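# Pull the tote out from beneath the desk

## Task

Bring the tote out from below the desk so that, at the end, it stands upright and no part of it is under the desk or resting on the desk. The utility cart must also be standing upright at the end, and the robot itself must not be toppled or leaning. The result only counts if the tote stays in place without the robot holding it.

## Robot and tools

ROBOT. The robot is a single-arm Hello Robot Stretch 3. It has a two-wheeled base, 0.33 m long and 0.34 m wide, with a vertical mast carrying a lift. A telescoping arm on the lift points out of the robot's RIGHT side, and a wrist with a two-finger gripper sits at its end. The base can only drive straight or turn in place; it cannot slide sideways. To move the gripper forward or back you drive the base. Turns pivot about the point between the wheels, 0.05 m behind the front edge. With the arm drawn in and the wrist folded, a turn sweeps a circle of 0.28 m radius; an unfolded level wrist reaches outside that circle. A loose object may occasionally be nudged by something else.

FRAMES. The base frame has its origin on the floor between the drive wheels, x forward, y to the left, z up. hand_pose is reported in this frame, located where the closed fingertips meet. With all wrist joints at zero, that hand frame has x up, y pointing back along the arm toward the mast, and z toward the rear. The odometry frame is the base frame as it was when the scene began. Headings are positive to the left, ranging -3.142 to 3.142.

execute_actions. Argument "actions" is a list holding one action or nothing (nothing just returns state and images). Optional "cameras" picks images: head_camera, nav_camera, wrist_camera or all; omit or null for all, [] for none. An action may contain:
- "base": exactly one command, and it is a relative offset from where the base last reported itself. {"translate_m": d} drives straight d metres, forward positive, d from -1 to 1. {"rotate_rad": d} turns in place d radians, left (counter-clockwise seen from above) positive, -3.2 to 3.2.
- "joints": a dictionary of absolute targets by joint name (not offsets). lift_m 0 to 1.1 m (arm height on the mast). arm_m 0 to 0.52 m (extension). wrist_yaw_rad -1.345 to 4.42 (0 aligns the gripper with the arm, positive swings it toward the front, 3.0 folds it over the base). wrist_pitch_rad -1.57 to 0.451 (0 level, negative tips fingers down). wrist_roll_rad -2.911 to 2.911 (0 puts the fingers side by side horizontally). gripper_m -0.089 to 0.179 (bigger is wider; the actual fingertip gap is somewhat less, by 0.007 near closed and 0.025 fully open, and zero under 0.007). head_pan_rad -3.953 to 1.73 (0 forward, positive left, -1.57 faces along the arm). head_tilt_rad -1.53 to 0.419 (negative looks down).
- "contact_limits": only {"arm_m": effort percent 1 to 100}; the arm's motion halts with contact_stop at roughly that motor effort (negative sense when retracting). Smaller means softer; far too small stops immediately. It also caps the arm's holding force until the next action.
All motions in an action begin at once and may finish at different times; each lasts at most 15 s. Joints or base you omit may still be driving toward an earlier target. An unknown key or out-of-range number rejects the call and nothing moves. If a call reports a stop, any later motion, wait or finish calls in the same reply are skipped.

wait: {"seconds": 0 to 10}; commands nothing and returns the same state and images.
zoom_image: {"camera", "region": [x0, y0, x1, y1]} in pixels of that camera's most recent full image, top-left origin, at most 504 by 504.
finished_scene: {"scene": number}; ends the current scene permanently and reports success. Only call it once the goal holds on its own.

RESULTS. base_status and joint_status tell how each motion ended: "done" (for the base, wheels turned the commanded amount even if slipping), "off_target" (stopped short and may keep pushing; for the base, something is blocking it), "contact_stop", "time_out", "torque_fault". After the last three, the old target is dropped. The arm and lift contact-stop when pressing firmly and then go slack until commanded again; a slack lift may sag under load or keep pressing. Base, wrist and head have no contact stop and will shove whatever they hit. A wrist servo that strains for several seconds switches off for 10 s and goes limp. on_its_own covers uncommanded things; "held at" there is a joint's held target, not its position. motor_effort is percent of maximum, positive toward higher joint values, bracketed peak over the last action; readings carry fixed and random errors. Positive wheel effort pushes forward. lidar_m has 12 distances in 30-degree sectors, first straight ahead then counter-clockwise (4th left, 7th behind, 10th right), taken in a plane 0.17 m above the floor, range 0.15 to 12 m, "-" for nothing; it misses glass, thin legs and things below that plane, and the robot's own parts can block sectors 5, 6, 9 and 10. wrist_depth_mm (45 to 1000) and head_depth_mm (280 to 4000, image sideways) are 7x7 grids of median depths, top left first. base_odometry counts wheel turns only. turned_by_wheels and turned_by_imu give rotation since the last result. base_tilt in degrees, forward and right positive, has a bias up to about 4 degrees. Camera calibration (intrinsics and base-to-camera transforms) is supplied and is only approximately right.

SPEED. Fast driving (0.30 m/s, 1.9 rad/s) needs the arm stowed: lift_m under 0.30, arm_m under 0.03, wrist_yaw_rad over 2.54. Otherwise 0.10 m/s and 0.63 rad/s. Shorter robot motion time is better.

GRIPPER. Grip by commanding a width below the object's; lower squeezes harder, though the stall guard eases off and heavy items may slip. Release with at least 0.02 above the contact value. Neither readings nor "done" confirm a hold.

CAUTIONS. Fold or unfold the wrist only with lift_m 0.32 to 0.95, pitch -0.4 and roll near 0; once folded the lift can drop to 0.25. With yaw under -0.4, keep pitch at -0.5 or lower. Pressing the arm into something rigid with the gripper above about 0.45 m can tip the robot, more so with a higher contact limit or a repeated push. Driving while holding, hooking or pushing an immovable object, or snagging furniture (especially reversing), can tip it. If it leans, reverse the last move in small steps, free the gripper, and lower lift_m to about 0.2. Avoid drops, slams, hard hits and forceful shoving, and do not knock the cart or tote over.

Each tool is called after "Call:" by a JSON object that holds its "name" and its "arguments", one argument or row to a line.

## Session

Call:
{"name": "execute_actions", "arguments": {
  "actions": [
    {"joints":{"head_tilt_rad":-0.5,"lift_m":0.25}}
  ],
  "cameras": ["nav_camera"]
}}

Call:
{"name": "execute_actions", "arguments": {
  "actions": [
    {"joints":{"head_pan_rad":-2.0}}
  ],
  "cameras": ["nav_camera"]
}}

Call:
{"name": "execute_actions", "arguments": {
  "actions": [
    {"joints":{"head_pan_rad":-3.9}}
  ],
  "cameras": ["nav_camera"]
}}

Scene clock: 3.67 s.
base_odometry: x=+0.000 y=+0.000 heading=+0.000 (m, m, rad; odometry frame)
turned_by_wheels: +0.000 (rad since the last result)
turned_by_imu: +0.001 (rad since the last result)
base_tilt: forward=-1.2 right=-1.5 (deg)
lidar_m: 1.88 1.65 1.35 1.67 2.04 2.26 2.37 2.11 1.61 1.91 1.65 1.65
head_depth_mm: 2007 2153 2334 2416 1879 1484 1230 / 2172 2329 2529 2539 1889 1479 1240 / 2179 2401 2639 2534 1877 1493 1227 / 1970 2127 2346 2422 1891 1480 1236 / 1763 1912 2095 2252 1892 1483 1235 / 1617 1743 1875 2082 1883 1488 1232 / 1486 1598 1725 1846 1885 1489 1230
base_status: not commanded
joint_positions: lift_m=+0.250 arm_m=-0.003 wrist_yaw_rad=+3.125 wrist_pitch_rad=-0.552 wrist_roll_rad=-0.007 gripper_m=+0.037 head_pan_rad=+0.013 head_tilt_rad=-0.494
joint_status: all done
motor_effort: left_wheel=+0(1) right_wheel=+0(0) lift_m=+14(18) arm_m=+0(0) wrist_yaw_rad=-1(0) wrist_pitch_rad=+5(5) wrist_roll_rad=+0(0) gripper_m=+0(0) head_pan_rad=-1(0) head_tilt_rad=-3(30) (%)
hand_pose: x=-0.0178 y=+0.0635 z=+0.2342 quat_wxyz=(+0.198, +0.679, +0.188, +0.681) (m; base frame)
wrist_depth_mm: - - - - - - - / 858 847 - 878 918 910 916 / 656 668 - 694 702 702 700 / 558 560 553 569 572 580 581 / 480 508 - - 485 493 483 / - - - - 422 418 416 / - - - - - 367 374
pictures: nav_camera (sideways: a quarter turn counterclockwise sets it upright)
camera_calibration (this result's frames):
nav_camera: T_world_to_cam=[[0.480961, 0.00162795, 0.87674, -1.10315], [0.00691219, -0.999974, -0.00193511, 0.0537824], [0.876715, 0.00699091, -0.48096, 0.577896], [0, 0, 0, 1]] pos_world=[0.0235492, 0.0515369, 1.24522]
Images, in order (width x height): nav_camera 672x504.

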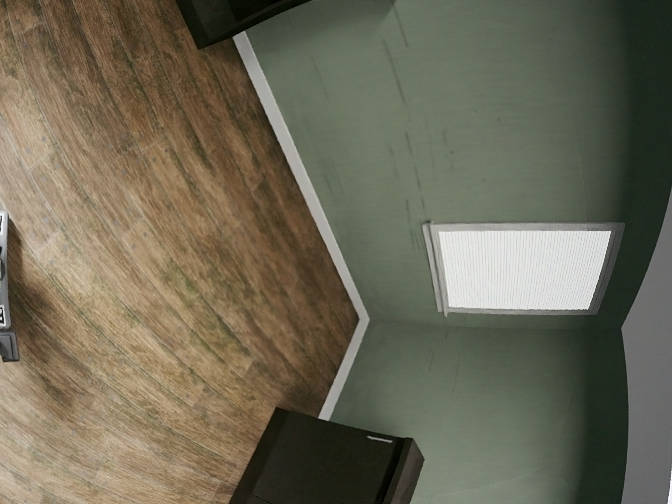

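Scene clock: 5.23 s.
base_odometry: x=+0.000 y=+0.000 heading=+0.000 (m, m, rad; odometry frame)
turned_by_wheels: +0.000 (rad since the last result)
turned_by_imu: +0.000 (rad since the last result)
base_tilt: forward=-1.2 right=-1.5 (deg)
lidar_m: 1.88 1.64 1.36 1.66 2.04 2.26 2.38 2.11 1.61 1.90 1.65 1.65
head_depth_mm: 1667 1799 1963 2188 1871 1483 1228 / 1722 1859 2005 2171 1873 1486 1232 / 1778 1942 2003 2038 1884 1487 1228 / 1837 1979 2122 2089 1877 1485 1230 / 1889 2041 2303 2463 1876 1487 1234 / 1952 2157 2415 2551 1875 1487 1236 / 2007 2247 2493 2571 1909 1499 1242
base_status: not commanded
joint_positions: lift_m=+0.250 arm_m=-0.003 wrist_yaw_rad=+3.125 wrist_pitch_rad=-0.552 wrist_roll_rad=-0.007 gripper_m=+0.037 head_pan_rad=-1.993 head_tilt_rad=-0.494
joint_status: all done
motor_effort: left_wheel=-1(0) right_wheel=+0(0) lift_m=+15(15) arm_m=+0(0) wrist_yaw_rad=-1(0) wrist_pitch_rad=+5(5) wrist_roll_rad=+0(0) gripper_m=+0(0) head_pan_rad=-4(51) head_tilt_rad=-3(3) (%)
hand_pose: x=-0.0178 y=+0.0635 z=+0.2342 quat_wxyz=(+0.198, +0.679, +0.188, +0.681) (m; base frame)
wrist_depth_mm: - - - - - - - / 889 875 - 905 906 896 920 / 683 665 - 700 691 698 704 / 557 550 551 565 563 573 571 / 475 498 - - 479 480 490 / - - - - 427 426 421 / - - - - - 371 375
pictures: nav_camera (sideways: a quarter turn counterclockwise sets it upright)
camera_calibration (this result's frames):
nav_camera: T_world_to_cam=[[-0.2012, -0.437083, 0.876628, -1.09884], [-0.909845, 0.414945, -0.00193374, 0.0593728], [-0.362907, -0.797985, -0.481164, 0.585723], [0, 0, 0, 1]] pos_world=[0.0454971, -0.0375222, 1.24522]
Images, in order (width x height): nav_camera 672x504.

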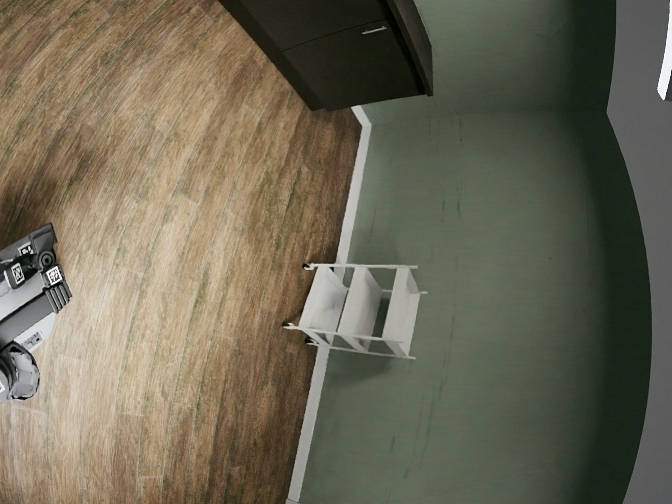

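Scene clock: 6.77 s.
base_odometry: x=+0.000 y=+0.000 heading=+0.000 (m, m, rad; odometry frame)
turned_by_wheels: +0.000 (rad since the last result)
turned_by_imu: +0.000 (rad since the last result)
base_tilt: forward=-1.1 right=-1.5 (deg)
lidar_m: 1.88 1.65 1.35 1.67 2.04 2.27 2.37 2.11 1.61 1.90 1.65 1.65
head_depth_mm: - - - - - - 1197 / - - - - - - - / 2006 2145 2422 2424 1865 1490 1253 / 2014 2135 2429 2522 1875 1480 1235 / 2042 2137 2478 2529 1890 1499 1238 / 2015 2156 2472 2553 1883 1493 1235 / 2019 2152 2455 2589 1888 1496 1238
base_status: not commanded
joint_positions: lift_m=+0.250 arm_m=-0.003 wrist_yaw_rad=+3.125 wrist_pitch_rad=-0.552 wrist_roll_rad=-0.007 gripper_m=+0.037 head_pan_rad=-3.893 head_tilt_rad=-0.494
joint_status: all done
motor_effort: left_wheel=-1(0) right_wheel=+0(0) lift_m=+15(15) arm_m=+0(0) wrist_yaw_rad=+0(1) wrist_pitch_rad=+5(5) wrist_roll_rad=+0(0) gripper_m=+0(0) head_pan_rad=-4(49) head_tilt_rad=-3(3) (%)
hand_pose: x=-0.0178 y=+0.0635 z=+0.2342 quat_wxyz=(+0.198, +0.679, +0.188, +0.681) (m; base frame)
wrist_depth_mm: - - - - - - - / 858 854 - 909 918 939 900 / 671 691 - 697 698 690 698 / 553 559 559 570 576 567 571 / 474 506 - - 482 490 486 / - - - - 435 421 421 / - - - - - 370 374
pictures: nav_camera (sideways: a quarter turn counterclockwise sets it upright)
camera_calibration (this result's frames):
nav_camera: T_world_to_cam=[[-0.348597, 0.331728, 0.876605, -1.09791], [0.686804, 0.72684, -0.00193345, 0.0496329], [-0.637793, 0.601382, -0.481207, 0.587455], [0, 0, 0, 1]] pos_world=[-0.0421419, -0.0251528, 1.24522]
Images, in order (width x height): nav_camera 672x504.

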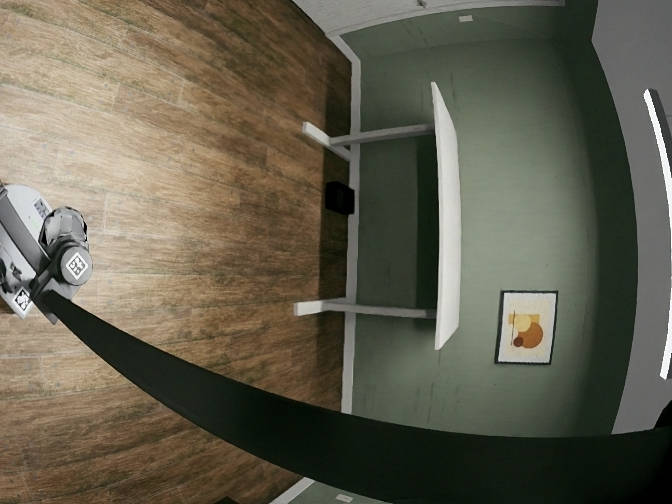

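Call:
{"name": "execute_actions", "arguments": {
  "actions": [
    {"base":{"rotate_rad":2.58},"joints":{"head_pan_rad":0,"head_tilt_rad":-0.7}}
  ],
  "cameras": []
}}

Call:
{"name": "execute_actions", "arguments": {
  "actions": [
    {"base":{"translate_m":1.0}}
  ],
  "cameras": ["nav_camera"]
}}

Scene clock: 13.17 s.
base_odometry: x=+0.000 y=+0.000 heading=+2.580 (m, m, rad; odometry frame)
turned_by_wheels: +2.580 (rad since the last result)
turned_by_imu: +2.583 (rad since the last result)
base_tilt: forward=-1.2 right=-1.5 (deg)
lidar_m: 2.26 2.45 2.11 1.61 1.96 1.65 1.65 1.93 1.65 1.35 1.67 2.04
head_depth_mm: 1806 2206 2438 1929 1556 1309 1129 / 1899 2208 2410 1920 1571 1311 1129 / 1934 2292 2477 1937 1539 1311 1120 / 1976 2340 2499 1922 1560 1308 1124 / 2017 2368 2511 1913 1555 1309 1129 / 2042 2440 2432 1931 1561 1307 1132 / 2022 2398 2497 1890 1563 1316 1124
base_status: done
joint_positions: lift_m=+0.250 arm_m=-0.003 wrist_yaw_rad=+3.125 wrist_pitch_rad=-0.552 wrist_roll_rad=-0.007 gripper_m=+0.037 head_pan_rad=-0.007 head_tilt_rad=-0.692
joint_status: all done
motor_effort: left_wheel=-3(9) right_wheel=+2(12) lift_m=+15(15) arm_m=+0(0) wrist_yaw_rad=+0(1) wrist_pitch_rad=+5(5) wrist_roll_rad=+0(0) gripper_m=+0(0) head_pan_rad=+4(52) head_tilt_rad=-4(21) (%)
hand_pose: x=-0.0178 y=+0.0634 z=+0.2342 quat_wxyz=(+0.198, +0.679, +0.188, +0.681) (m; base frame)
wrist_depth_mm: - - - - - - - / 863 857 - 876 893 875 946 / 674 694 - 695 695 707 726 / 550 554 554 560 569 567 577 / 473 509 - - 475 487 487 / - - - - 426 420 419 / - - - - - 375 366
pictures: none
No camera images: the call's "cameras" was empty. Leave "cameras" out to get every camera's image.

Scene clock: 18.27 s.
base_odometry: x=-0.846 y=+0.533 heading=+2.580 (m, m, rad; odometry frame)
turned_by_wheels: +0.000 (rad since the last result)
turned_by_imu: +0.002 (rad since the last result)
base_tilt: forward=-1.2 right=-1.5 (deg)
lidar_m: 1.50 1.31 1.85 1.87 2.14 2.62 2.62 2.20 1.73 1.57 1.76 1.14
head_depth_mm: 1196 984 782 1753 1528 1311 1125 / 1211 986 1567 1789 1558 1313 1130 / 1226 982 1599 1803 1558 1307 1129 / 1249 982 1628 1799 1550 1306 1127 / 1273 983 1663 1846 1570 1307 1132 / 1292 983 1706 1869 1559 1305 1128 / 1325 984 1752 1762 1563 1304 1134
base_status: done
joint_positions: lift_m=+0.250 arm_m=-0.003 wrist_yaw_rad=+3.125 wrist_pitch_rad=-0.552 wrist_roll_rad=-0.007 gripper_m=+0.037 head_pan_rad=-0.007 head_tilt_rad=-0.692
joint_status: not commanded
motor_effort: left_wheel=-3(6) right_wheel=+2(9) lift_m=+15(15) arm_m=+0(0) wrist_yaw_rad=-1(0) wrist_pitch_rad=+5(5) wrist_roll_rad=+0(0) gripper_m=+1(0) head_pan_rad=+6(5) head_tilt_rad=-4(4) (%)
hand_pose: x=-0.0178 y=+0.0634 z=+0.2342 quat_wxyz=(+0.198, +0.679, +0.188, +0.681) (m; base frame)
wrist_depth_mm: - - - - - - - / 842 847 - 885 919 896 907 / 684 692 - 697 692 711 714 / 560 562 572 568 577 574 575 / 478 508 - - 486 476 483 / - - - - 428 418 420 / - - - - - 373 374
pictures: nav_camera (sideways: a quarter turn counterclockwise sets it upright)
camera_calibration (this result's frames):
nav_camera: T_world_to_cam=[[0.644564, -0.00902581, 0.764497, -0.957804], [-0.0131372, -0.999913, -0.000728926, 0.052334], [0.764438, -0.00957352, -0.644627, 0.791511], [0, 0, 0, 1]] pos_world=[0.0129928, 0.0512621, 1.24251]
Images, in order (width x height): nav_camera 672x504.

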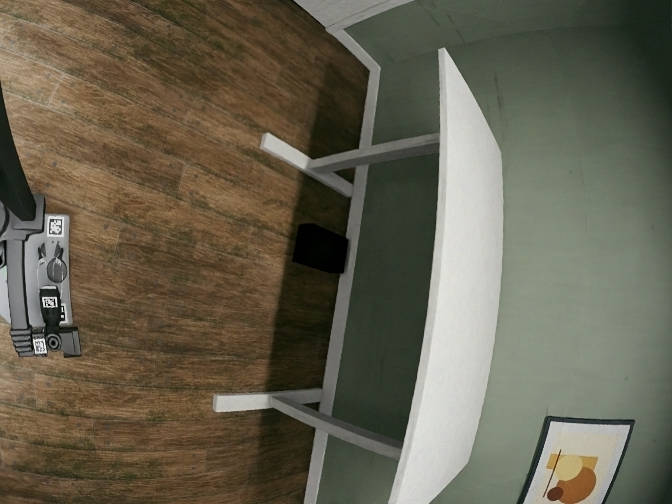

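Call:
{"name": "execute_actions", "arguments": {
  "actions": [
    {"base":{"translate_m":0.52}}
  ],
  "cameras": []
}}

Call:
{"name": "execute_actions", "arguments": {
  "actions": [
    {"base":{"rotate_rad":1.6},"joints":{"head_pan_rad":-1.57,"head_tilt_rad":-1.0}}
  ],
  "cameras": []
}}

Call:
{"name": "execute_actions", "arguments": {
  "actions": [
    {"joints":{"lift_m":0.4,"wrist_pitch_rad":-0.4}}
  ],
  "cameras": []
}}

Call:
{"name": "execute_actions", "arguments": {
  "actions": [
    {"joints":{"wrist_yaw_rad":0,"gripper_m":0.12}}
  ],
  "cameras": []
}}

Call:
{"name": "execute_actions", "arguments": {
  "actions": [
    {"joints":{"wrist_pitch_rad":-0.9,"arm_m":0.2}}
  ],
  "cameras": ["wrist_camera","nav_camera"]
}}

Scene clock: 27.83 s.
base_odometry: x=-1.286 y=+0.810 heading=+2.580 (m, m, rad; odometry frame)
turned_by_wheels: +0.000 (rad since the last result)
turned_by_imu: +0.002 (rad since the last result)
base_tilt: forward=-1.2 right=-1.5 (deg)
lidar_m: 1.00 0.86 1.73 1.73 2.00 3.12 3.11 2.08 1.74 2.01 0.78 1.00
head_depth_mm: 782 864 677 515 417 358 1130 / 795 874 676 517 417 358 1130 / 806 883 676 516 417 367 1129 / 819 897 676 516 416 375 1134 / 836 912 674 515 416 375 1130 / 848 920 676 514 417 1220 1129 / 865 933 676 516 416 1252 1127
base_status: done
joint_positions: lift_m=+0.250 arm_m=-0.003 wrist_yaw_rad=+3.125 wrist_pitch_rad=-0.552 wrist_roll_rad=-0.007 gripper_m=+0.037 head_pan_rad=-0.007 head_tilt_rad=-0.692
joint_status: not commanded
motor_effort: left_wheel=-2(8) right_wheel=+3(10) lift_m=+15(15) arm_m=+0(0) wrist_yaw_rad=+0(1) wrist_pitch_rad=+5(5) wrist_roll_rad=+0(0) gripper_m=+0(1) head_pan_rad=+4(4) head_tilt_rad=-4(4) (%)
hand_pose: x=-0.0178 y=+0.0634 z=+0.2342 quat_wxyz=(+0.198, +0.679, +0.188, +0.681) (m; base frame)
wrist_depth_mm: - - - - - - - / 864 888 - 874 910 895 928 / 674 674 - 707 692 710 694 / 556 550 561 575 577 575 581 / 472 500 - - 488 491 491 / - - - - 428 418 417 / - - - - - 372 372
pictures: none
No camera images: the call's "cameras" was empty. Leave "cameras" out to get every camera's image.

Scene clock: 30.17 s.
base_odometry: x=-1.286 y=+0.810 heading=-2.104 (m, m, rad; odometry frame)
turned_by_wheels: +1.600 (rad since the last result)
turned_by_imu: +1.600 (rad since the last result)
base_tilt: forward=-1.2 right=-1.5 (deg)
lidar_m: 1.73 2.03 3.12 3.12 2.08 1.74 2.00 0.78 1.00 1.00 0.86 1.73
head_depth_mm: 639 525 447 389 1296 1189 1078 / 636 523 446 386 1302 1181 1105 / 633 522 444 387 1316 1220 - / 631 521 443 392 1306 1216 - / 629 519 441 399 1317 1180 1068 / 625 516 440 403 1307 1171 1065 / 625 515 438 405 1306 1171 1074
base_status: done
joint_positions: lift_m=+0.250 arm_m=-0.003 wrist_yaw_rad=+3.125 wrist_pitch_rad=-0.552 wrist_roll_rad=-0.007 gripper_m=+0.037 head_pan_rad=-1.563 head_tilt_rad=-0.988
joint_status: all done
motor_effort: left_wheel=-2(10) right_wheel=+2(12) lift_m=+15(15) arm_m=-1(0) wrist_yaw_rad=+0(0) wrist_pitch_rad=+5(5) wrist_roll_rad=+0(0) gripper_m=+0(0) head_pan_rad=-4(51) head_tilt_rad=-6(27) (%)
hand_pose: x=-0.0178 y=+0.0634 z=+0.2342 quat_wxyz=(+0.198, +0.679, +0.188, +0.681) (m; base frame)
wrist_depth_mm: - - - - - - - / 844 878 - 889 891 882 918 / 672 682 - 687 716 679 698 / 552 551 561 570 577 576 574 / 468 505 - - 487 479 487 / - - - - 428 414 427 / - - - - - 369 378
pictures: none
No camera images: the call's "cameras" was empty. Leave "cameras" out to get every camera's image.

Scene clock: 32.37 s.
base_odometry: x=-1.286 y=+0.810 heading=-2.104 (m, m, rad; odometry frame)
turned_by_wheels: +0.000 (rad since the last result)
turned_by_imu: +0.001 (rad since the last result)
base_tilt: forward=-1.2 right=-1.5 (deg)
lidar_m: 1.73 2.03 3.12 3.11 2.08 1.74 2.00 0.78 1.00 1.00 0.85 1.74
head_depth_mm: 638 525 446 388 1300 1187 1092 / 636 524 446 387 1300 1189 1099 / 634 522 444 387 1317 1230 - / 631 520 442 393 1315 - - / 629 519 442 399 1316 1180 1067 / 628 517 439 402 1314 1172 1069 / 623 514 439 405 1297 1168 1070
base_status: not commanded
joint_positions: lift_m=+0.400 arm_m=-0.003 wrist_yaw_rad=+3.125 wrist_pitch_rad=-0.421 wrist_roll_rad=-0.007 gripper_m=+0.037 head_pan_rad=-1.563 head_tilt_rad=-0.988
joint_status: all done
motor_effort: left_wheel=-3(2) right_wheel=+2(2) lift_m=+26(27) arm_m=-1(0) wrist_yaw_rad=-1(1) wrist_pitch_rad=+9(10) wrist_roll_rad=+0(0) gripper_m=+0(0) head_pan_rad=-4(4) head_tilt_rad=-6(6) (%)
hand_pose: x=-0.0175 y=+0.0818 z=+0.4116 quat_wxyz=(+0.153, +0.690, +0.143, +0.693) (m; base frame)
wrist_depth_mm: - - - - - - - / - - - - - - - / - - - - - - - / 971 969 - - 948 991 - / 785 786 - 766 785 800 797 / 650 657 - 666 689 681 663 / 568 564 - 572 550 581 575
pictures: none
No camera images: the call's "cameras" was empty. Leave "cameras" out to get every camera's image.

Scene clock: 34.93 s.
base_odometry: x=-1.286 y=+0.810 heading=-2.104 (m, m, rad; odometry frame)
turned_by_wheels: +0.000 (rad since the last result)
turned_by_imu: +0.001 (rad since the last result)
base_tilt: forward=-1.2 right=-1.5 (deg)
lidar_m: 1.73 2.03 3.11 3.11 2.09 1.74 2.01 0.78 1.00 1.00 0.85 1.73
head_depth_mm: 639 525 447 389 1289 1186 1095 / 636 523 445 387 1303 1184 1095 / 636 522 444 386 1320 1227 - / 629 521 443 392 1336 - - / 629 518 441 399 1309 1181 1070 / 626 517 440 402 1308 1178 1070 / 625 516 439 405 1305 1171 1068
base_status: not commanded
joint_positions: lift_m=+0.400 arm_m=-0.003 wrist_yaw_rad=+0.002 wrist_pitch_rad=-0.421 wrist_roll_rad=-0.007 gripper_m=+0.120 head_pan_rad=-1.563 head_tilt_rad=-0.988
joint_status: all done
motor_effort: left_wheel=-2(2) right_wheel=+2(2) lift_m=+26(26) arm_m=+0(0) wrist_yaw_rad=-2(2) wrist_pitch_rad=+10(9) wrist_roll_rad=+0(0) gripper_m=+0(93) head_pan_rad=-4(5) head_tilt_rad=-6(6) (%)
hand_pose: x=-0.0212 y=-0.3661 z=+0.4116 quat_wxyz=(+0.694, +0.149, -0.689, -0.147) (m; base frame)
wrist_depth_mm: 873 796 721 703 661 626 604 / 944 887 830 770 722 653 656 / - 943 873 824 780 741 693 / 906 923 964 834 844 782 741 / 645 767 742 770 782 818 774 / 629 667 594 651 669 700 690 / 565 559 564 576 571 559 579
pictures: none
No camera images: the call's "cameras" was empty. Leave "cameras" out to get every camera's image.

Scene clock: 37.67 s.
base_odometry: x=-1.286 y=+0.810 heading=-2.104 (m, m, rad; odometry frame)
turned_by_wheels: +0.000 (rad since the last result)
turned_by_imu: +0.001 (rad since the last result)
base_tilt: forward=-1.2 right=-1.5 (deg)
lidar_m: 1.73 2.03 3.11 3.10 2.09 1.74 2.00 0.78 1.00 1.00 0.85 1.74
head_depth_mm: 639 526 448 388 1304 1190 1089 / 636 524 445 387 1296 1183 1101 / 632 522 444 386 1318 1196 - / 629 520 443 392 1283 1204 - / 629 518 442 399 1306 1176 1072 / 625 517 440 402 1304 1172 1066 / 622 514 439 406 1306 1172 1070
base_status: not commanded
joint_positions: lift_m=+0.400 arm_m=+0.200 wrist_yaw_rad=+0.000 wrist_pitch_rad=-0.905 wrist_roll_rad=-0.007 gripper_m=+0.120 head_pan_rad=-1.563 head_tilt_rad=-0.988
joint_status: all done
motor_effort: left_wheel=-2(3) right_wheel=+2(2) lift_m=+25(26) arm_m=+4(5) wrist_yaw_rad=-1(2) wrist_pitch_rad=+2(9) wrist_roll_rad=+0(0) gripper_m=+1(0) head_pan_rad=-4(4) head_tilt_rad=-6(6) (%)
hand_pose: x=-0.0216 y=-0.4842 z=+0.3220 quat_wxyz=(+0.638, +0.310, -0.634, -0.308) (m; base frame)
wrist_depth_mm: 711 727 670 645 608 576 536 / 624 661 634 637 661 646 602 / 578 588 587 588 598 606 624 / 538 534 528 544 548 553 570 / 494 490 497 497 511 516 520 / 469 468 477 474 471 486 481 / 437 426 429 435 438 440 441
pictures: nav_camera (sideways: a quarter turn counterclockwise sets it upright), wrist_camera
camera_calibration (this result's frames):
nav_camera: T_world_to_cam=[[0.00200262, -0.839362, 0.543569, -0.666007], [-0.999998, -0.00167154, 0.00110306, 0.0559689], [-0.0000172701, -0.543571, -0.839364, 1.04941], [0, 0, 0, 1]] pos_world=[0.0573207, 0.0115019, 1.2428]
wrist_camera: T_world_to_cam=[[-0.999556, 0.0148474, 0.0258457, -0.0268789], [-0.000162011, 0.864388, -0.502826, 0.616602], [-0.0298064, -0.502607, -0.864001, 0.199966], [0, 0, 0, 1]] pos_world=[-0.0208067, -0.43208, 0.48351]
Images, in order (width x height): nav_camera 672x504, wrist_camera 644x364.

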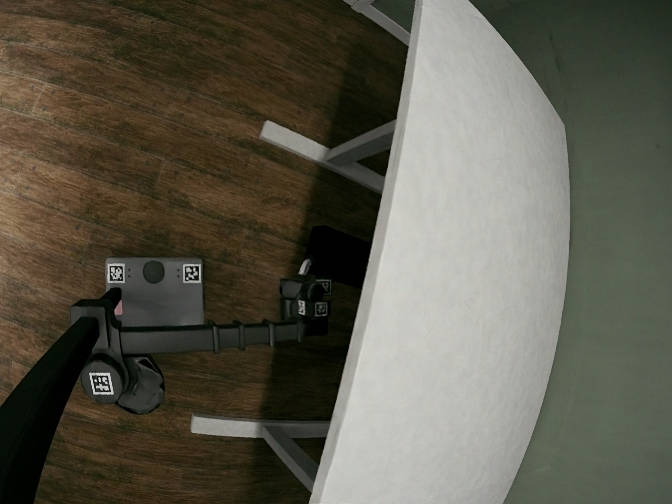

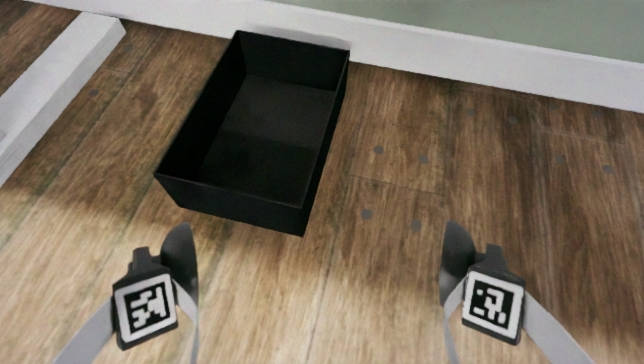

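Call:
{"name": "execute_actions", "arguments": {
  "actions": [
    {"base":{"translate_m":0.12},"joints":{"wrist_pitch_rad":-1.45,"arm_m":0.52,"wrist_roll_rad":-1.33,"lift_m":0.3}}
  ],
  "cameras": ["wrist_camera"]
}}

Scene clock: 46.50 s.
base_odometry: x=-1.347 y=+0.706 heading=-2.104 (m, m, rad; odometry frame)
turned_by_wheels: +0.000 (rad since the last result)
turned_by_imu: +0.001 (rad since the last result)
base_tilt: forward=-1.2 right=-1.5 (deg)
lidar_m: 1.62 1.89 2.41 3.09 2.16 1.85 2.09 0.89 1.03 1.03 0.79 1.62
head_depth_mm: 639 525 446 395 1320 1191 1091 / 637 523 445 402 1318 1185 1108 / 633 522 443 401 1317 1197 - / 630 519 442 408 1317 1198 - / 628 517 440 1404 1301 1180 1072 / 623 516 440 1407 1309 1172 1065 / 623 515 438 1287 1285 1178 1068
base_status: done
joint_positions: lift_m=+0.300 arm_m=+0.517 wrist_yaw_rad=+0.000 wrist_pitch_rad=-1.443 wrist_roll_rad=-1.327 gripper_m=+0.120 head_pan_rad=-1.563 head_tilt_rad=-0.988
joint_status: all done
joint sent to its limit — the command would take arm_m past its upper limit, so that joint was sent only as far as its limit.
motor_effort: left_wheel=-2(2) right_wheel=+2(8) lift_m=+15(24) arm_m=+4(4) wrist_yaw_rad=+0(0) wrist_pitch_rad=-3(4) wrist_roll_rad=-1(1) gripper_m=+0(1) head_pan_rad=-4(4) head_tilt_rad=-6(6) (%)
hand_pose: x=-0.0214 y=-0.6707 z=+0.1818 quat_wxyz=(+0.745, +0.656, -0.091, -0.081) (m; base frame)
wrist_depth_mm: 291 301 313 325 339 353 365 / 299 305 317 329 339 359 367 / 305 309 323 331 348 359 309 / 305 317 324 340 351 368 311 / 313 319 334 341 355 373 325 / 317 323 338 349 360 376 326 / 319 336 346 297 299 296 323
pictures: wrist_camera
camera_calibration (this result's frames):
wrist_camera: T_world_to_cam=[[-0.244499, -0.957712, 0.151684, -0.679332], [-0.959213, 0.261779, 0.106685, 0.17182], [-0.141881, -0.119413, -0.982655, 0.261237], [0, 0, 0, 1]] pos_world=[0.0357809, -0.664389, 0.341419]
Images, in order (width x height): wrist_camera 644x364.

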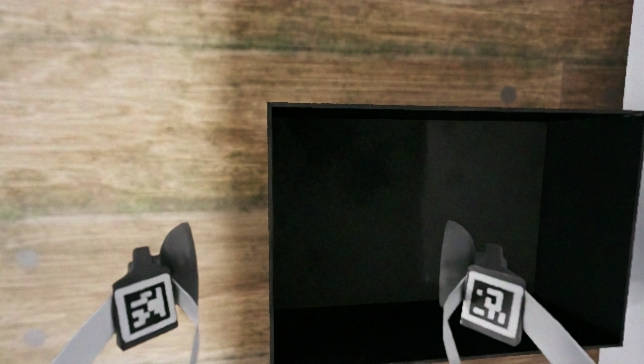

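Call:
{"name": "execute_actions", "arguments": {
  "actions": [
    {"joints":{"lift_m":0.17}}
  ],
  "cameras": ["wrist_camera"]
}}

Call:
{"name": "execute_actions", "arguments": {
  "actions": [
    {"joints":{"gripper_m":-0.03}}
  ],
  "cameras": []
}}

Call:
{"name": "execute_actions", "arguments": {
  "actions": [
    {"joints":{"arm_m":0.1}}
  ],
  "cameras": ["wrist_camera","nav_camera"]
}}

Scene clock: 53.37 s.
base_odometry: x=-1.347 y=+0.706 heading=-2.104 (m, m, rad; odometry frame)
turned_by_wheels: +0.000 (rad since the last result)
turned_by_imu: +0.001 (rad since the last result)
base_tilt: forward=-1.2 right=-1.5 (deg)
lidar_m: 1.62 1.90 2.42 3.07 2.16 1.84 2.09 0.89 1.03 1.03 0.79 1.62
head_depth_mm: 638 525 446 396 1329 1194 1080 / 636 523 444 401 1319 1181 1104 / 633 522 444 402 1313 1200 - / 629 519 443 407 1316 1200 - / 627 517 441 1383 1308 1177 1074 / 623 517 441 1397 1305 1181 1065 / 624 515 439 1291 1284 1176 1069
base_status: not commanded
joint_positions: lift_m=+0.170 arm_m=+0.517 wrist_yaw_rad=+0.000 wrist_pitch_rad=-1.443 wrist_roll_rad=-1.327 gripper_m=+0.120 head_pan_rad=-1.563 head_tilt_rad=-0.988
joint_status: all done
motor_effort: left_wheel=-3(2) right_wheel=+2(2) lift_m=+15(15) arm_m=+3(4) wrist_yaw_rad=+0(0) wrist_pitch_rad=-3(3) wrist_roll_rad=-2(1) gripper_m=+1(1) head_pan_rad=-3(4) head_tilt_rad=-6(6) (%)
hand_pose: x=-0.0214 y=-0.6707 z=+0.0518 quat_wxyz=(+0.745, +0.656, -0.091, -0.081) (m; base frame)
wrist_depth_mm: 180 186 191 199 206 216 225 / 182 188 194 128 127 150 150 / 185 192 197 202 211 220 228 / 188 195 199 205 215 223 234 / 191 196 204 210 219 229 238 / 194 198 208 216 222 238 244 / 199 206 212 216 227 235 249
pictures: wrist_camera
camera_calibration (this result's frames):
wrist_camera: T_world_to_cam=[[-0.244499, -0.957712, 0.151681, -0.659613], [-0.959213, 0.261779, 0.106686, 0.185689], [-0.141881, -0.11941, -0.982655, 0.133491], [0, 0, 0, 1]] pos_world=[0.0357809, -0.664389, 0.211416]
Images, in order (width x height): wrist_camera 644x364.

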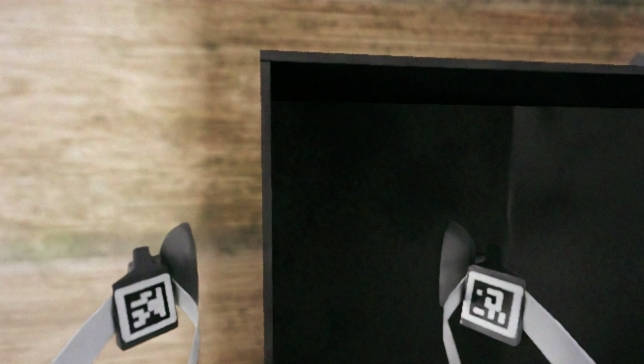

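Scene clock: 55.37 s.
base_odometry: x=-1.347 y=+0.706 heading=-2.104 (m, m, rad; odometry frame)
turned_by_wheels: +0.000 (rad since the last result)
turned_by_imu: +0.000 (rad since the last result)
base_tilt: forward=-1.1 right=-1.4 (deg)
lidar_m: 1.62 1.90 2.41 3.09 2.16 1.84 2.09 0.89 1.03 1.03 0.79 1.62
head_depth_mm: 639 527 446 396 1326 1184 1078 / 637 522 446 402 1320 1183 1109 / 635 521 443 402 1317 1190 - / 631 519 442 407 1314 1194 - / 626 518 441 1397 1304 1177 1067 / 623 515 439 1411 1305 1173 1074 / 621 515 438 1285 1289 1174 1065
base_status: not commanded
joint_positions: lift_m=+0.170 arm_m=+0.517 wrist_yaw_rad=+0.000 wrist_pitch_rad=-1.453 wrist_roll_rad=-1.327 gripper_m=-0.029 head_pan_rad=-1.563 head_tilt_rad=-0.988
joint_status: all done
motor_effort: left_wheel=-3(2) right_wheel=+2(2) lift_m=+16(16) arm_m=+3(4) wrist_yaw_rad=+0(0) wrist_pitch_rad=+1(3) wrist_roll_rad=-2(1) gripper_m=-19(99) head_pan_rad=-5(4) head_tilt_rad=-5(6) (%)
hand_pose: x=-0.0214 y=-0.6681 z=+0.0517 quat_wxyz=(+0.742, +0.660, -0.091, -0.081) (m; base frame)
wrist_depth_mm: 180 186 193 197 205 212 221 / 182 189 196 132 130 152 151 / 186 192 196 202 210 218 227 / 190 193 203 207 212 221 232 / 193 198 204 167 217 226 237 / 195 201 206 119 222 232 239 / 199 205 211 217 226 234 246
pictures: none
No camera images: the call's "cameras" was empty. Leave "cameras" out to get every camera's image.

Scene clock: 59.63 s.
base_odometry: x=-1.347 y=+0.706 heading=-2.104 (m, m, rad; odometry frame)
turned_by_wheels: +0.000 (rad since the last result)
turned_by_imu: +0.001 (rad since the last result)
base_tilt: forward=-1.1 right=-1.5 (deg)
lidar_m: 1.62 1.90 2.41 3.07 2.16 1.85 2.08 0.89 1.03 1.03 0.79 1.62
head_depth_mm: 638 525 447 395 1319 1191 1080 / 637 523 445 402 1321 1191 1107 / 634 521 444 406 1296 1200 - / 629 520 443 408 1309 1166 - / 627 520 441 1404 1311 1176 1068 / 625 516 440 1397 1315 1179 1064 / 623 516 439 1286 1289 1172 1066
base_status: not commanded
joint_positions: lift_m=+0.170 arm_m=+0.100 wrist_yaw_rad=+0.002 wrist_pitch_rad=-1.456 wrist_roll_rad=-1.330 gripper_m=-0.029 head_pan_rad=-1.563 head_tilt_rad=-0.988
joint_status: all done
motor_effort: left_wheel=-2(2) right_wheel=+2(2) lift_m=+17(16) arm_m=-3(4) wrist_yaw_rad=-1(1) wrist_pitch_rad=+3(3) wrist_roll_rad=+0(2) gripper_m=-19(19) head_pan_rad=-4(4) head_tilt_rad=-6(6) (%)
hand_pose: x=-0.0214 y=-0.2507 z=+0.0516 quat_wxyz=(+0.741, +0.661, -0.089, -0.079) (m; base frame)
wrist_depth_mm: 181 187 193 199 207 213 222 / 183 191 195 159 136 139 143 / 188 193 201 203 210 218 227 / - 198 202 208 212 223 231 / - - 207 210 217 227 237 / - - 208 - 223 233 239 / - - 216 219 227 237 247
pictures: nav_camera (sideways: a quarter turn counterclockwise sets it upright), wrist_camera
camera_calibration (this result's frames):
nav_camera: T_world_to_cam=[[0.00185173, -0.839362, 0.543569, -0.666006], [-0.999998, -0.00149177, 0.00110306, 0.0559689], [-0.000114987, -0.54357, -0.839364, 1.04941], [0, 0, 0, 1]] pos_world=[0.0573228, 0.0114927, 1.2428]
wrist_camera: T_world_to_cam=[[-0.239121, -0.960959, 0.139211, -0.25736], [-0.960599, 0.255036, 0.110478, 0.0738501], [-0.141669, -0.107308, -0.984081, 0.186577], [0, 0, 0, 1]] pos_world=[0.0358322, -0.246126, 0.211275]
Images, in order (width x height): nav_camera 672x504, wrist_camera 644x364.

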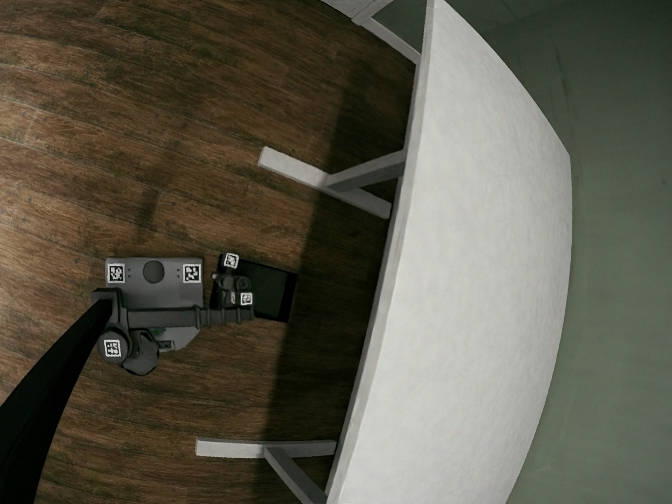

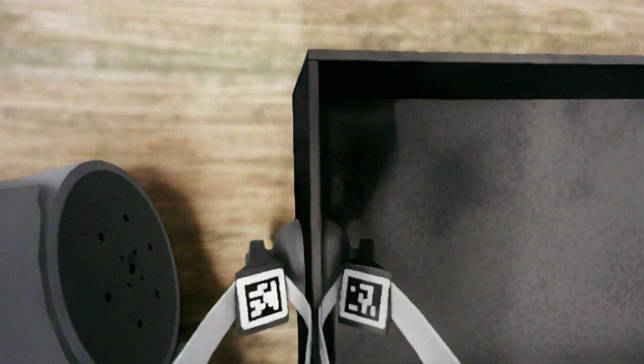

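Call:
{"name": "execute_actions", "arguments": {
  "actions": [
    {"base":{"translate_m":-0.1},"joints":{"arm_m":0.07}}
  ],
  "cameras": []
}}

Call:
{"name": "execute_actions", "arguments": {
  "actions": [
    {"base":{"rotate_rad":1.8}}
  ],
  "cameras": []
}}

Call:
{"name": "execute_actions", "arguments": {
  "actions": [
    {"joints":{"gripper_m":0.05}}
  ],
  "cameras": []
}}

Call:
{"name": "execute_actions", "arguments": {
  "actions": [
    {"joints":{"lift_m":0.3,"head_pan_rad":-2.2}}
  ],
  "cameras": ["nav_camera"]
}}

Scene clock: 69.13 s.
base_odometry: x=-1.297 y=+0.792 heading=-2.104 (m, m, rad; odometry frame)
turned_by_wheels: +0.000 (rad since the last result)
turned_by_imu: +0.001 (rad since the last result)
base_tilt: forward=-1.2 right=-1.5 (deg)
lidar_m: 1.71 2.00 3.12 3.12 2.10 1.76 2.02 0.80 1.01 1.01 0.85 1.72
head_depth_mm: 639 526 446 389 1303 1185 1079 / 637 524 446 386 1325 1181 1106 / 634 523 444 393 1300 1220 - / 633 520 443 394 1298 1232 - / 627 519 441 399 1307 1183 1071 / 626 517 439 405 1312 1171 1068 / 623 515 439 1260 1305 1174 1066
base_status: done
joint_positions: lift_m=+0.170 arm_m=+0.070 wrist_yaw_rad=+0.002 wrist_pitch_rad=-1.457 wrist_roll_rad=-1.332 gripper_m=-0.029 head_pan_rad=-1.563 head_tilt_rad=-0.988
joint_status: all done
motor_effort: left_wheel=-2(7) right_wheel=+2(4) lift_m=+17(17) arm_m=-3(3) wrist_yaw_rad=-2(2) wrist_pitch_rad=+3(3) wrist_roll_rad=+1(1) gripper_m=-19(18) head_pan_rad=-5(4) head_tilt_rad=-6(6) (%)
hand_pose: x=-0.0214 y=-0.2204 z=+0.0516 quat_wxyz=(+0.741, +0.661, -0.088, -0.079) (m; base frame)
wrist_depth_mm: 181 187 193 199 207 214 222 / 185 190 195 146 140 148 155 / 187 193 199 203 209 218 226 / - - 204 205 213 221 231 / - - 208 209 218 226 235 / - - - - 224 231 242 / - - - 221 227 237 246
pictures: none
No camera images: the call's "cameras" was empty. Leave "cameras" out to get every camera's image.

Scene clock: 72.97 s.
base_odometry: x=-1.297 y=+0.792 heading=-0.304 (m, m, rad; odometry frame)
turned_by_wheels: +1.800 (rad since the last result)
turned_by_imu: +1.808 (rad since the last result)
base_tilt: forward=-1.2 right=-1.5 (deg)
lidar_m: 2.98 2.06 1.75 0.83 0.80 1.01 1.03 0.84 1.72 1.78 2.08 3.10
head_depth_mm: 1488 1742 1737 1493 1324 1191 1079 / 1556 1836 1711 1492 1317 1188 1108 / 1641 1902 1705 1494 1298 1212 - / 1740 1935 1710 1479 1315 1215 - / 1829 1993 1705 1477 1321 1182 1067 / 1923 1995 1701 1460 1319 1178 1069 / 2033 1985 1700 1473 1300 1173 1066
base_status: done
joint_positions: lift_m=+0.170 arm_m=+0.070 wrist_yaw_rad=-0.002 wrist_pitch_rad=-1.457 wrist_roll_rad=-1.326 gripper_m=-0.029 head_pan_rad=-1.563 head_tilt_rad=-0.988
joint_status: not commanded
motor_effort: left_wheel=-2(7) right_wheel=+3(9) lift_m=+17(16) arm_m=-3(3) wrist_yaw_rad=+2(1) wrist_pitch_rad=+3(3) wrist_roll_rad=-2(2) gripper_m=-18(18) head_pan_rad=-4(3) head_tilt_rad=-5(6) (%)
hand_pose: x=-0.0214 y=-0.2203 z=+0.0516 quat_wxyz=(+0.740, +0.661, -0.091, -0.082) (m; base frame)
wrist_depth_mm: 183 187 194 199 206 214 222 / 184 190 197 148 141 137 151 / 187 193 199 204 210 219 227 / - - 203 207 214 222 233 / - - 208 172 218 227 235 / - - - 120 222 231 241 / - - - 220 226 235 246
pictures: none
No camera images: the call's "cameras" was empty. Leave "cameras" out to get every camera's image.

Scene clock: 74.27 s.
base_odometry: x=-1.297 y=+0.792 heading=-0.304 (m, m, rad; odometry frame)
turned_by_wheels: +0.000 (rad since the last result)
turned_by_imu: +0.000 (rad since the last result)
base_tilt: forward=-1.2 right=-1.5 (deg)
lidar_m: 2.97 2.06 1.76 0.83 0.80 1.01 1.03 0.84 1.72 1.78 2.09 3.11
head_depth_mm: 1488 1733 1711 1499 1320 1191 1076 / 1568 1835 1721 1494 1320 1184 1102 / 1649 1892 1702 1491 1289 1208 - / 1741 1953 1711 1487 1290 - - / 1813 1997 1688 1486 1319 1175 1068 / 1928 1979 1691 1476 1307 1178 1069 / 2042 1967 1702 1474 1309 1170 1063
base_status: not commanded
joint_positions: lift_m=+0.170 arm_m=+0.070 wrist_yaw_rad=-0.001 wrist_pitch_rad=-1.450 wrist_roll_rad=-1.326 gripper_m=+0.050 head_pan_rad=-1.563 head_tilt_rad=-0.988
joint_status: all done
motor_effort: left_wheel=-3(3) right_wheel=+3(3) lift_m=+16(17) arm_m=-3(3) wrist_yaw_rad=+1(1) wrist_pitch_rad=+0(3) wrist_roll_rad=-2(2) gripper_m=+1(93) head_pan_rad=-4(4) head_tilt_rad=-6(6) (%)
hand_pose: x=-0.0214 y=-0.2222 z=+0.0517 quat_wxyz=(+0.743, +0.658, -0.091, -0.082) (m; base frame)
wrist_depth_mm: 180 186 193 199 208 215 222 / 183 190 195 154 140 137 150 / 187 190 200 203 211 219 227 / - - 203 209 215 224 233 / - - 206 211 221 228 241 / - - - 214 - 234 243 / - - 217 219 229 239 247
pictures: none
No camera images: the call's "cameras" was empty. Leave "cameras" out to get every camera's image.

Scene clock: 76.27 s.
base_odometry: x=-1.297 y=+0.792 heading=-0.304 (m, m, rad; odometry frame)
turned_by_wheels: +0.000 (rad since the last result)
turned_by_imu: +0.000 (rad since the last result)
base_tilt: forward=-1.2 right=-1.5 (deg)
lidar_m: 2.99 2.07 1.76 0.83 0.80 1.01 1.03 0.84 1.71 1.78 2.08 3.10
head_depth_mm: 639 526 467 1423 1325 1192 - / 636 555 1727 1493 1315 1202 - / 1506 1909 1709 1483 1317 1227 - / 1606 1856 1710 1486 1313 1219 - / 1559 1856 1705 1471 1315 - 1059 / 1529 1822 1693 1484 1314 1194 1067 / 1495 1770 1689 1479 1304 1173 1066
base_status: not commanded
joint_positions: lift_m=+0.300 arm_m=+0.070 wrist_yaw_rad=-0.001 wrist_pitch_rad=-1.450 wrist_roll_rad=-1.326 gripper_m=+0.050 head_pan_rad=-2.193 head_tilt_rad=-0.988
joint_status: all done
motor_effort: left_wheel=-3(3) right_wheel=+3(3) lift_m=+26(28) arm_m=-3(3) wrist_yaw_rad=+0(0) wrist_pitch_rad=+0(0) wrist_roll_rad=-2(1) gripper_m=+0(1) head_pan_rad=-4(45) head_tilt_rad=-6(7) (%)
hand_pose: x=-0.0214 y=-0.2223 z=+0.1811 quat_wxyz=(+0.743, +0.658, -0.091, -0.082) (m; base frame)
wrist_depth_mm: 293 303 311 324 338 347 364 / 297 309 317 327 342 356 365 / 299 313 321 330 344 357 349 / 307 - 330 340 354 369 329 / - - - 339 355 370 326 / - - - 348 - 376 327 / - - - 299 297 313 312
pictures: nav_camera (sideways: a quarter turn counterclockwise sets it upright)
camera_calibration (this result's frames):
nav_camera: T_world_to_cam=[[-0.49279, -0.679495, 0.543548, -0.662961], [-0.809102, 0.587667, 0.00110322, 0.0548043], [-0.320175, -0.439242, -0.839378, 1.05138], [0, 0, 0, 1]] pos_world=[0.0542682, -0.0208738, 1.2428]
Images, in order (width x height): nav_camera 672x504.

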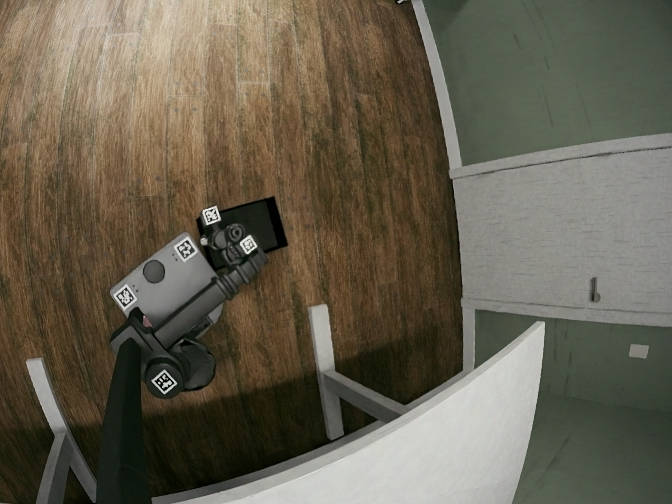

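Call:
{"name": "finished_scene", "arguments": {
  "scene": 2
}}

The scene is finished: the task was done.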